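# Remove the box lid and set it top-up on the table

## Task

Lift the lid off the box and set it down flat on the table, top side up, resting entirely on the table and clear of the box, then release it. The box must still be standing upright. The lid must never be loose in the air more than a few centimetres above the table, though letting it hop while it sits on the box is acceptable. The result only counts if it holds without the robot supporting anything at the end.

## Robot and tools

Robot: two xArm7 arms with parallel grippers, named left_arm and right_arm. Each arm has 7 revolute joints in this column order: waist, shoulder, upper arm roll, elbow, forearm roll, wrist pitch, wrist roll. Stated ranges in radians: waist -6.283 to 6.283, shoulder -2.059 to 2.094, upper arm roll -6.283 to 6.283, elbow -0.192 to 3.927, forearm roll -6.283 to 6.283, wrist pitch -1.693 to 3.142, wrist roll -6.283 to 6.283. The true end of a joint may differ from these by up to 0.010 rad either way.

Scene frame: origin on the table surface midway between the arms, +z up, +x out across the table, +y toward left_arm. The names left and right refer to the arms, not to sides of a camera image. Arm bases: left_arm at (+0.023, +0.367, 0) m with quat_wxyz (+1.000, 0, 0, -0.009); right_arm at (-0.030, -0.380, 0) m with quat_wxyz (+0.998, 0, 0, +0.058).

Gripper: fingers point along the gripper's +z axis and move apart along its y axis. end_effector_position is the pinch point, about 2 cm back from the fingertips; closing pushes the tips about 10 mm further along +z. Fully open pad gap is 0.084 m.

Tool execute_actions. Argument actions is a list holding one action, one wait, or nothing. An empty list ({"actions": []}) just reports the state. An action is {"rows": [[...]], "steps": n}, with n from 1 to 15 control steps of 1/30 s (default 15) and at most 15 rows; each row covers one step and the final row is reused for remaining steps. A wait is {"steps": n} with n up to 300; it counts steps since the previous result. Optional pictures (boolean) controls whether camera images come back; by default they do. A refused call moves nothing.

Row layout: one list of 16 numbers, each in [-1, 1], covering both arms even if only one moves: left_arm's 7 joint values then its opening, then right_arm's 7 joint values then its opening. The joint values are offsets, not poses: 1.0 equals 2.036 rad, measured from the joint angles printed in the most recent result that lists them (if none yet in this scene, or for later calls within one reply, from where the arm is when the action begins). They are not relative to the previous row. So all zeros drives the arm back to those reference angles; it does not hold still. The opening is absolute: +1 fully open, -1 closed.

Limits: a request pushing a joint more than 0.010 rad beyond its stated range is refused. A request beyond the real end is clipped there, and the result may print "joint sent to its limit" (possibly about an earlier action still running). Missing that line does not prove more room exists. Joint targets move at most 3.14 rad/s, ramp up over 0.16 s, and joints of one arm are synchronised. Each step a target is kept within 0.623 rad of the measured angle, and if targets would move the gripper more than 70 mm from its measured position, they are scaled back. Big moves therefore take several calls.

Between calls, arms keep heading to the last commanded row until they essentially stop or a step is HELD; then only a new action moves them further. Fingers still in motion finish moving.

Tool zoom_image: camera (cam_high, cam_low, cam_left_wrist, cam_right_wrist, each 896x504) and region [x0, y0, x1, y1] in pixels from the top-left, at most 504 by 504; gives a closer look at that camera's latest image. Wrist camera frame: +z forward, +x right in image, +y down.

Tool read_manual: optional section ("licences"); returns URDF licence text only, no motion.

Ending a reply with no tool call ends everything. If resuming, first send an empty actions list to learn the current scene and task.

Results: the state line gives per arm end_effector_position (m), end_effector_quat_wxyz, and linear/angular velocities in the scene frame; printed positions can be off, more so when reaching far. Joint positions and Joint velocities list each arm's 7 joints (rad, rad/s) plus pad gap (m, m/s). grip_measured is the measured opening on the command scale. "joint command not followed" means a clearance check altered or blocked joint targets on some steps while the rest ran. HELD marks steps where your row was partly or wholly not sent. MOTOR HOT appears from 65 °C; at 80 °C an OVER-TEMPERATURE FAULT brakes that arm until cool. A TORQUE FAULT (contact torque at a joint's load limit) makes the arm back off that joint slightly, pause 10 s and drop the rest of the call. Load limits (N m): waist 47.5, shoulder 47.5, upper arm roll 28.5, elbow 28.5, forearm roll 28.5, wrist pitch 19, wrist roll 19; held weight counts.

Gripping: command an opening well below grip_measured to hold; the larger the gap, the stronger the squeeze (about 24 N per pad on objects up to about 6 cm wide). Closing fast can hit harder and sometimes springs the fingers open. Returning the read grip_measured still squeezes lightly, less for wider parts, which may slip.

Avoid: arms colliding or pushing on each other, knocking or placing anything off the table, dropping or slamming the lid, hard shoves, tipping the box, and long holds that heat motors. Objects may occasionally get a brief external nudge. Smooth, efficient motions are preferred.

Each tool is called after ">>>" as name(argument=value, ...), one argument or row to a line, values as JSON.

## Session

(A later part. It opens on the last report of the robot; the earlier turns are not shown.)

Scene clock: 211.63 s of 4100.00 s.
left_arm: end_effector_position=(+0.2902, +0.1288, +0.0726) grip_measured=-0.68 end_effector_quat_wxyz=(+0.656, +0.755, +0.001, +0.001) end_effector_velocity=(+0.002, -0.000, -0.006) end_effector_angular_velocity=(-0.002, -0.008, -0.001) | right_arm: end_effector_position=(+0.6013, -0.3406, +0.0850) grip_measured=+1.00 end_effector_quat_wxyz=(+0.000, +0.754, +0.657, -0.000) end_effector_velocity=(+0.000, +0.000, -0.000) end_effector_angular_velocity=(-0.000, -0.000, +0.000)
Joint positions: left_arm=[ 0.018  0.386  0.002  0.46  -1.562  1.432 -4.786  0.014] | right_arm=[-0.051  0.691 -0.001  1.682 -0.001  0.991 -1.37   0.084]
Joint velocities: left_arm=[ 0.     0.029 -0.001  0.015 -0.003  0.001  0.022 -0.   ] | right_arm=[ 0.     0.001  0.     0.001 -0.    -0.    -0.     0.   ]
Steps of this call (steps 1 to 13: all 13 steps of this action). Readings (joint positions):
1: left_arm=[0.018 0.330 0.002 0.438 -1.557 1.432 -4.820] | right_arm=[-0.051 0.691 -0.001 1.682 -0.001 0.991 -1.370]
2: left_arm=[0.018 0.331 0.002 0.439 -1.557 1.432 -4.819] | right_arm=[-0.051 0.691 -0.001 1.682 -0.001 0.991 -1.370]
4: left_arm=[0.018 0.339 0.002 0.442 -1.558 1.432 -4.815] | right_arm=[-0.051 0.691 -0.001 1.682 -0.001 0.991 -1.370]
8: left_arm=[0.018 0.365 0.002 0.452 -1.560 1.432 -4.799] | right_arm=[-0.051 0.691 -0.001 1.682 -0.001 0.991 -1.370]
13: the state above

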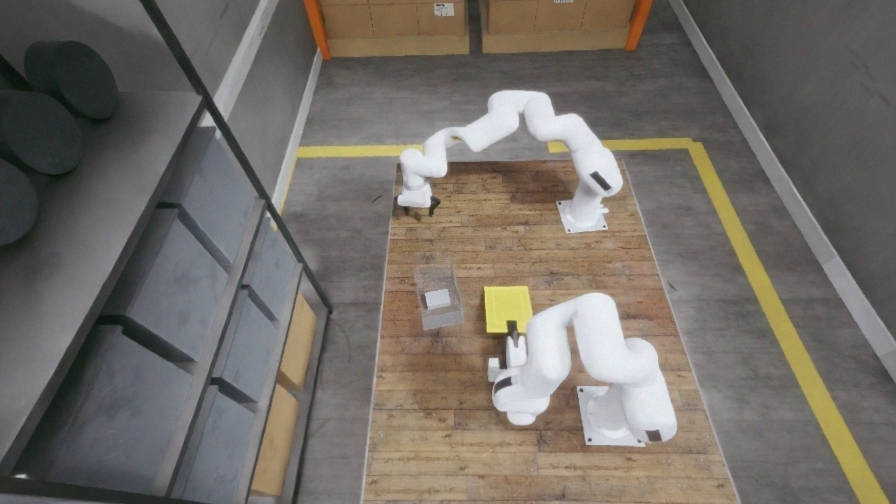

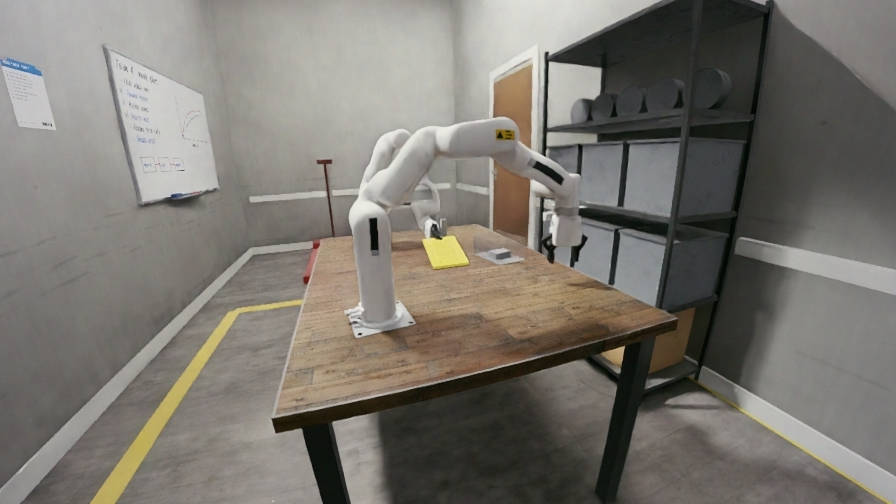

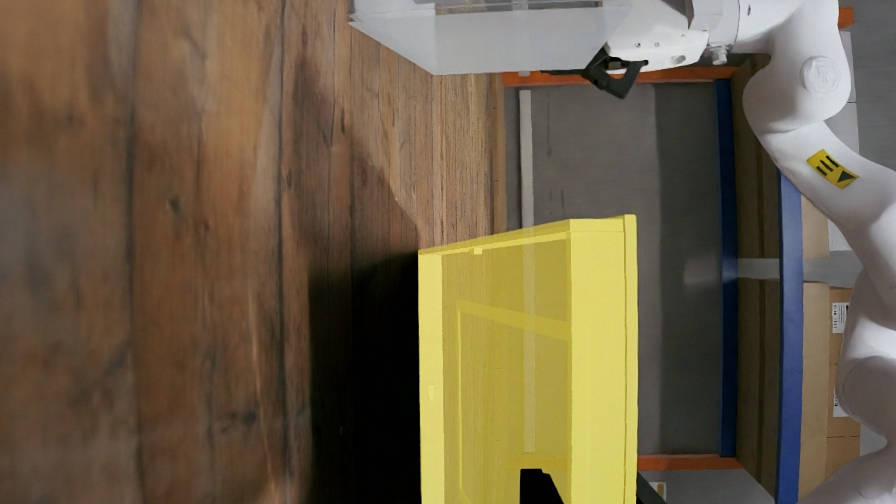

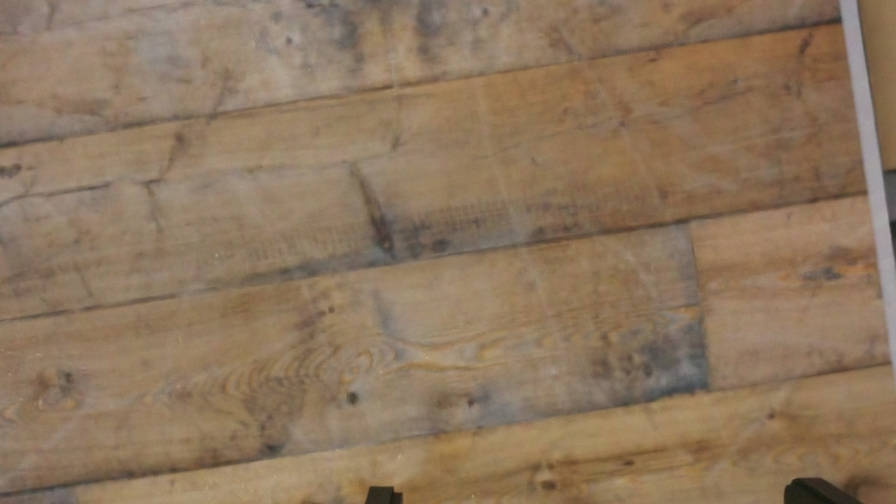

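>>> execute_actions(
  actions=[
    {"rows": [[0,0.001,0,0.0008,0,0,0.0005,-0.64, 0,0,0,0,0,0,0,1],[0,0.001,0,0.0008,0,0,0.0005,-0.57, 0,0,0,0,0,0,0,1],[0,0.001,0,0.0008,0,0,0.0005,-0.48, 0,0,0,0,0,0,0,1],[0,0.001,0,0.0008,0,0,0.0005,-0.38, 0,0,0,0,0,0,0,1],[0,0.001,0,0.0008,0,0,0.0005,-0.28, 0,0,0,0,0,0,0,1],[0,0.001,0,0.0008,0,0,0.0005,-0.18, 0,0,0,0,0,0,0,1],[0,0.001,0,0.0008,0,0,0.0005,-0.1, 0,0,0,0,0,0,0,1]], "steps": 10},
  ],
  pictures=false,
)

>>> execute_actions(
  actions=[
    {"rows": [[-0.0035,-0.0044,0,-0.0014,-0.0011,-0.0081,-0.0037,-0.1, 0,0,0,0,0,0,0,1],[-0.0088,-0.0111,0,-0.0036,-0.0027,-0.0202,-0.0093,-0.1, 0,0,0,0,0,0,0,1],[-0.015,-0.0189,0,-0.0061,-0.0046,-0.0343,-0.0158,-0.1, 0,0,0,0,0,0,0,1],[-0.0211,-0.0266,0,-0.0087,-0.0064,-0.0484,-0.0223,-0.1, 0,0,0,0,0,0,0,1],[-0.0273,-0.0344,0,-0.0112,-0.0083,-0.0625,-0.0288,-0.1, 0,0,0,0,0,0,0,1],[-0.0335,-0.0422,0,-0.0137,-0.0102,-0.0766,-0.0353,-0.1, 0,0,0,0,0,0,0,1],[-0.0396,-0.05,0,-0.0162,-0.0121,-0.0907,-0.0418,-0.1, 0,0,0,0,0,0,0,1],[-0.0458,-0.0577,0,-0.0188,-0.0139,-0.1048,-0.0483,-0.1, 0,0,0,0,0,0,0,1],[-0.052,-0.0655,0,-0.0213,-0.0158,-0.1189,-0.0548,-0.1, 0,0,0,0,0,0,0,1],[-0.0581,-0.0733,0,-0.0238,-0.0177,-0.1331,-0.0613,-0.1, 0,0,0,0,0,0,0,1],[-0.0643,-0.081,0,-0.0264,-0.0196,-0.1472,-0.0678,-0.1, 0,0,0,0,0,0,0,1],[-0.0705,-0.0888,0,-0.0289,-0.0214,-0.1613,-0.0743,-0.1, 0,0,0,0,0,0,0,1],[-0.0766,-0.0966,0,-0.0314,-0.0233,-0.1754,-0.0808,-0.1, 0,0,0,0,0,0,0,1],[-0.0828,-0.1043,0,-0.0339,-0.0252,-0.1895,-0.0873,-0.1, 0,0,0,0,0,0,0,1],[-0.0881,-0.111,0,-0.0361,-0.0268,-0.2016,-0.0929,-0.1, 0,0,0,0,0,0,0,1]], "steps": 15},
  ],
  pictures=false,
)

>>> execute_actions(
  actions=[
    {"steps": 9},
  ],
  pictures=false,
)

>>> execute_actions(
  actions=[
    {"rows": [[0.0046,0,0,-0.0002,0.0043,0.001,0.0004,-0.1, 0,0,0,0,0,0,0,1],[0.0114,0,0,-0.0005,0.0107,0.0025,0.0009,-0.1, 0,0,0,0,0,0,0,1],[0.0194,0,0,-0.0009,0.0181,0.0042,0.0016,-0.1, 0,0,0,0,0,0,0,1],[0.0274,0,0,-0.0012,0.0256,0.0059,0.0022,-0.1, 0,0,0,0,0,0,0,1],[0.0353,0,0,-0.0016,0.033,0.0076,0.0029,-0.1, 0,0,0,0,0,0,0,1],[0.0433,0,0,-0.0019,0.0405,0.0093,0.0035,-0.1, 0,0,0,0,0,0,0,1],[0.0513,0,0,-0.0023,0.048,0.0111,0.0041,-0.1, 0,0,0,0,0,0,0,1],[0.0593,0,0,-0.0026,0.0554,0.0128,0.0048,-0.1, 0,0,0,0,0,0,0,1],[0.0673,0,0,-0.003,0.0629,0.0145,0.0054,-0.1, 0,0,0,0,0,0,0,1],[0.0752,0,0,-0.0033,0.0704,0.0162,0.0061,-0.1, 0,0,0,0,0,0,0,1],[0.0832,0,0,-0.0037,0.0778,0.018,0.0067,-0.1, 0,0,0,0,0,0,0,1],[0.0912,0,0,-0.004,0.0853,0.0197,0.0074,-0.1, 0,0,0,0,0,0,0,1],[0.0992,0,0,-0.0044,0.0927,0.0214,0.008,-0.1, 0,0,0,0,0,0,0,1],[0.1072,0,0,-0.0047,0.1002,0.0231,0.0086,-0.1, 0,0,0,0,0,0,0,1],[0.114,0,0,-0.005,0.1066,0.0246,0.0092,-0.1, 0,0,0,0,0,0,0,1]], "steps": 15},
  ],
  pictures=false,
)

>>> execute_actions(
  actions=[
    {"steps": 10},
  ],
)

Scene clock: 236.20 s of 4100.00 s.
left_arm: end_effector_position=(+0.2906, +0.1288, +0.0723) grip_measured=-0.14 end_effector_quat_wxyz=(+0.656, +0.755, +0.001, +0.001) end_effector_velocity=(+0.001, -0.000, +0.001) end_effector_angular_velocity=(+0.000, -0.003, -0.002) | right_arm: end_effector_position=(+0.6013, -0.3406, +0.0850) grip_measured=+1.00 end_effector_quat_wxyz=(+0.000, +0.754, +0.657, -0.000) end_effector_velocity=(+0.001, -0.000, +0.001) end_effector_angular_velocity=(+0.000, -0.003, -0.000)
Joint positions: left_arm=[ 0.018  0.388  0.002  0.461 -1.562  1.432 -4.785  0.038] | right_arm=[-0.051  0.691 -0.001  1.682 -0.001  0.991 -1.37   0.084]
Joint velocities: left_arm=[-0.    -0.002 -0.001  0.001  0.001 -0.001 -0.     0.023] | right_arm=[-0.    -0.001 -0.     0.002 -0.    -0.     0.    -0.   ]
Steps of this call (steps 1 to 15: the robot went on to your last target; steps 16 to 90: nothing new was sent; then 21.23 s passed at rest; steps 91 to 100: all 10 steps of this action). Readings (joint positions):
91: left_arm=[0.018 0.388 0.002 0.461 -1.562 1.432 -4.785] | right_arm=[-0.051 0.691 -0.001 1.682 -0.001 0.991 -1.370]
92: left_arm=[0.018 0.388 0.002 0.461 -1.562 1.432 -4.785] | right_arm=[-0.051 0.691 -0.001 1.682 -0.001 0.991 -1.370]
94: left_arm=[0.018 0.388 0.002 0.461 -1.562 1.432 -4.785] | right_arm=[-0.051 0.691 -0.001 1.682 -0.001 0.991 -1.370]
98: left_arm=[0.018 0.388 0.002 0.461 -1.562 1.432 -4.785] | right_arm=[-0.051 0.691 -0.001 1.682 -0.001 0.991 -1.370]
100: the state above

Scene clock: 236.70 s of 4100.00 s.
left_arm: end_effector_position=(+0.2881, +0.1355, +0.0467) grip_measured=-0.11 end_effector_quat_wxyz=(+0.539, +0.842, -0.002, -0.006) end_effector_velocity=(+0.009, +0.041, -0.049) end_effector_angular_velocity=(+0.773, -0.039, +0.062) | right_arm: end_effector_position=(+0.6013, -0.3406, +0.0850) grip_measured=+1.00 end_effector_quat_wxyz=(+0.000, +0.754, +0.657, -0.000) end_effector_velocity=(+0.000, +0.000, -0.000) end_effector_angular_velocity=(+0.000, -0.000, +0.000)
Joint positions: left_arm=[-0.117  0.219  0.002  0.406 -1.603  1.125 -4.927  0.039] | right_arm=[-0.051  0.691 -0.001  1.682 -0.001  0.991 -1.37   0.084]
Joint velocities: left_arm=[-0.373 -0.469  0.001 -0.153 -0.113 -0.851 -0.391 -0.   ] | right_arm=[ 0.  0.  0.  0. -0. -0.  0.  0.]
Steps of this call (steps 1 to 15: all 15 steps of this action). Readings (joint positions):
1: left_arm=[0.018 0.388 0.002 0.461 -1.562 1.432 -4.785] | right_arm=[-0.051 0.691 -0.001 1.682 -0.001 0.991 -1.370]
2: left_arm=[0.016 0.387 0.003 0.461 -1.562 1.428 -4.787] | right_arm=[-0.051 0.691 -0.001 1.682 -0.001 0.991 -1.370]
4: left_arm=[0.008 0.376 0.003 0.457 -1.565 1.407 -4.797] | right_arm=[-0.051 0.691 -0.001 1.682 -0.001 0.991 -1.370]
8: left_arm=[-0.031 0.327 0.002 0.441 -1.577 1.320 -4.837] | right_arm=[-0.051 0.691 -0.001 1.682 -0.001 0.991 -1.370]
15: the state above

Scene clock: 237.00 s of 4100.00 s.
left_arm: end_effector_position=(+0.2897, +0.1414, +0.0417) grip_measured=-0.11 end_effector_quat_wxyz=(+0.500, +0.866, +0.001, +0.000) end_effector_velocity=(-0.000, +0.003, -0.003) end_effector_angular_velocity=(+0.018, +0.003, +0.007) | right_arm: end_effector_position=(+0.6013, -0.3406, +0.0850) grip_measured=+1.00 end_effector_quat_wxyz=(+0.000, +0.754, +0.657, -0.000) end_effector_velocity=(-0.000, +0.000, -0.000) end_effector_angular_velocity=(-0.000, +0.000, +0.000)
Joint positions: left_arm=[-0.161  0.163  0.003  0.388 -1.616  1.023 -4.974  0.039] | right_arm=[-0.051  0.691 -0.001  1.682 -0.001  0.991 -1.37   0.084]
Joint velocities: left_arm=[-0.004 -0.005  0.001 -0.004 -0.002 -0.019 -0.007  0.   ] | right_arm=[ 0.    -0.     0.    -0.001 -0.    -0.     0.     0.   ]
Steps of this call (steps 1 to 9: the robot went on to your last target). Readings (joint positions):
1: left_arm=[-0.129 0.203 0.002 0.401 -1.606 1.097 -4.940] | right_arm=[-0.051 0.691 -0.001 1.682 -0.001 0.991 -1.370]
2: left_arm=[-0.140 0.189 0.002 0.397 -1.610 1.071 -4.951] | right_arm=[-0.051 0.691 -0.001 1.682 -0.001 0.991 -1.370]
4: left_arm=[-0.155 0.170 0.002 0.391 -1.614 1.039 -4.966] | right_arm=[-0.051 0.691 -0.001 1.682 -0.001 0.991 -1.370]
8: left_arm=[-0.161 0.163 0.003 0.388 -1.616 1.024 -4.973] | right_arm=[-0.051 0.691 -0.001 1.682 -0.001 0.991 -1.370]
9: the state above

Scene clock: 237.50 s of 4100.00 s.
left_arm: end_effector_position=(+0.2908, +0.1863, +0.0403) grip_measured=-0.11 end_effector_quat_wxyz=(+0.500, +0.866, +0.001, +0.002) end_effector_velocity=(-0.009, +0.120, -0.003) end_effector_angular_velocity=(-0.003, -0.000, +0.001) | right_arm: end_effector_position=(+0.6013, -0.3406, +0.0850) grip_measured=+1.00 end_effector_quat_wxyz=(+0.000, +0.754, +0.657, -0.000) end_effector_velocity=(+0.000, +0.000, +0.000) end_effector_angular_velocity=(-0.000, -0.001, +0.000)
Joint positions: left_arm=[ 0.018  0.163  0.003  0.38  -1.449  1.061 -4.959  0.039] | right_arm=[-0.051  0.691 -0.001  1.682 -0.001  0.991 -1.37   0.084]
Joint velocities: left_arm=[ 0.482 -0.001 -0.001 -0.021  0.45   0.103  0.038 -0.   ] | right_arm=[ 0.    -0.001  0.     0.    -0.     0.     0.     0.   ]
Steps of this call (steps 1 to 15: all 15 steps of this action). Readings (joint positions):
1: left_arm=[-0.161 0.163 0.003 0.388 -1.616 1.023 -4.974] | right_arm=[-0.051 0.691 -0.001 1.682 -0.001 0.991 -1.370]
2: left_arm=[-0.159 0.163 0.002 0.388 -1.614 1.023 -4.974] | right_arm=[-0.051 0.691 -0.001 1.682 -0.001 0.991 -1.370]
4: left_arm=[-0.146 0.163 0.002 0.387 -1.602 1.026 -4.973] | right_arm=[-0.051 0.691 -0.001 1.682 -0.001 0.991 -1.370]
8: left_arm=[-0.094 0.164 0.003 0.385 -1.554 1.037 -4.968] | right_arm=[-0.051 0.691 -0.001 1.682 -0.001 0.991 -1.370]
15: the state above

Scene clock: 237.83 s of 4100.00 s.
left_arm: end_effector_position=(+0.2891, +0.1990, +0.0401) grip_measured=-0.11 end_effector_quat_wxyz=(+0.501, +0.866, +0.000, +0.001) end_effector_velocity=(+0.000, +0.001, +0.000) end_effector_angular_velocity=(-0.000, -0.002, -0.001) | right_arm: end_effector_position=(+0.6013, -0.3406, +0.0850) grip_measured=+1.00 end_effector_quat_wxyz=(+0.000, +0.754, +0.657, -0.000) end_effector_velocity=(-0.000, +0.000, -0.001) end_effector_angular_velocity=(+0.000, +0.001, -0.000)
Joint positions: left_arm=[ 0.07   0.163  0.002  0.378 -1.4    1.073 -4.955  0.039] | right_arm=[-0.051  0.691 -0.001  1.682 -0.001  0.991 -1.37   0.084]
Joint velocities: left_arm=[ 0.004 -0.001 -0.     0.001  0.005  0.001  0.001  0.   ] | right_arm=[-0.     0.001  0.     0.     0.     0.     0.    -0.   ]
Steps of this call (steps 1 to 10: the robot went on to your last target). Readings (joint positions):
1: left_arm=[0.034 0.163 0.003 0.379 -1.435 1.065 -4.958] | right_arm=[-0.051 0.691 -0.001 1.682 -0.001 0.991 -1.370]
2: left_arm=[0.048 0.163 0.003 0.379 -1.422 1.068 -4.957] | right_arm=[-0.051 0.691 -0.001 1.682 -0.001 0.991 -1.370]
4: left_arm=[0.064 0.163 0.004 0.378 -1.407 1.071 -4.956] | right_arm=[-0.051 0.691 -0.001 1.682 -0.001 0.991 -1.370]
8: left_arm=[0.070 0.163 0.002 0.378 -1.400 1.073 -4.955] | right_arm=[-0.051 0.691 -0.001 1.682 -0.001 0.991 -1.370]
10: the state above

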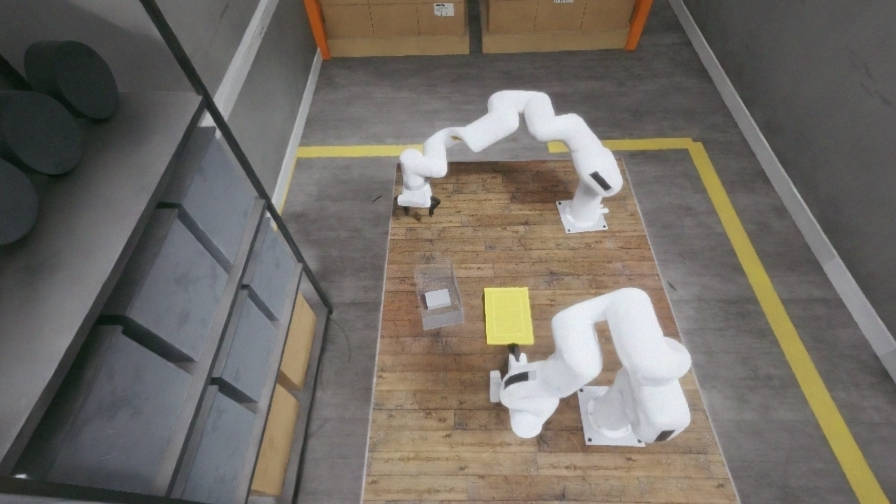

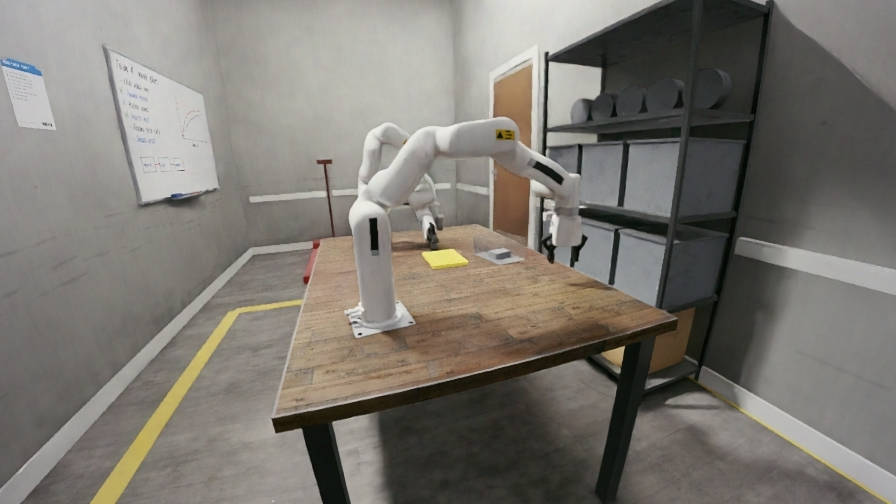

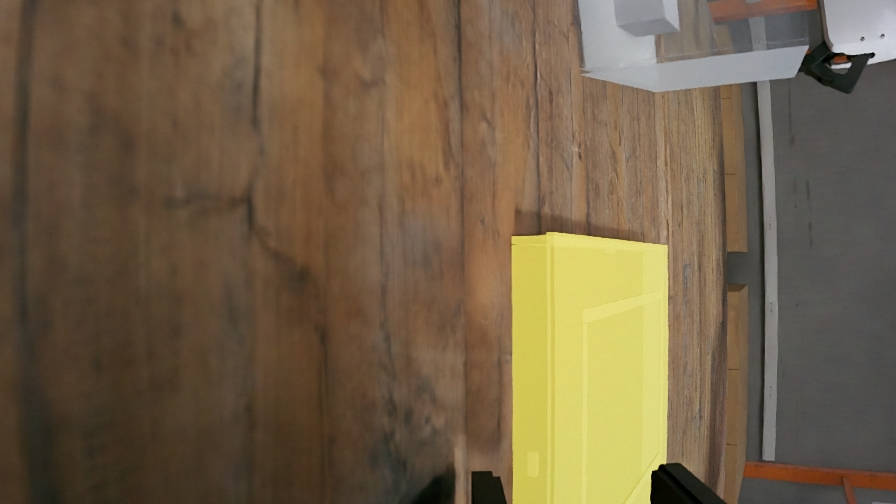

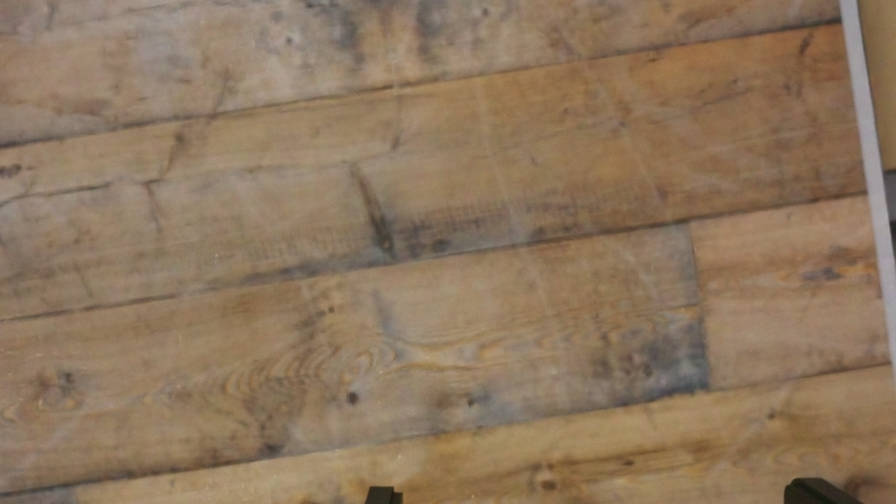

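>>> finished_scene(
  scene=2,
)

The scene is finished: the task was done.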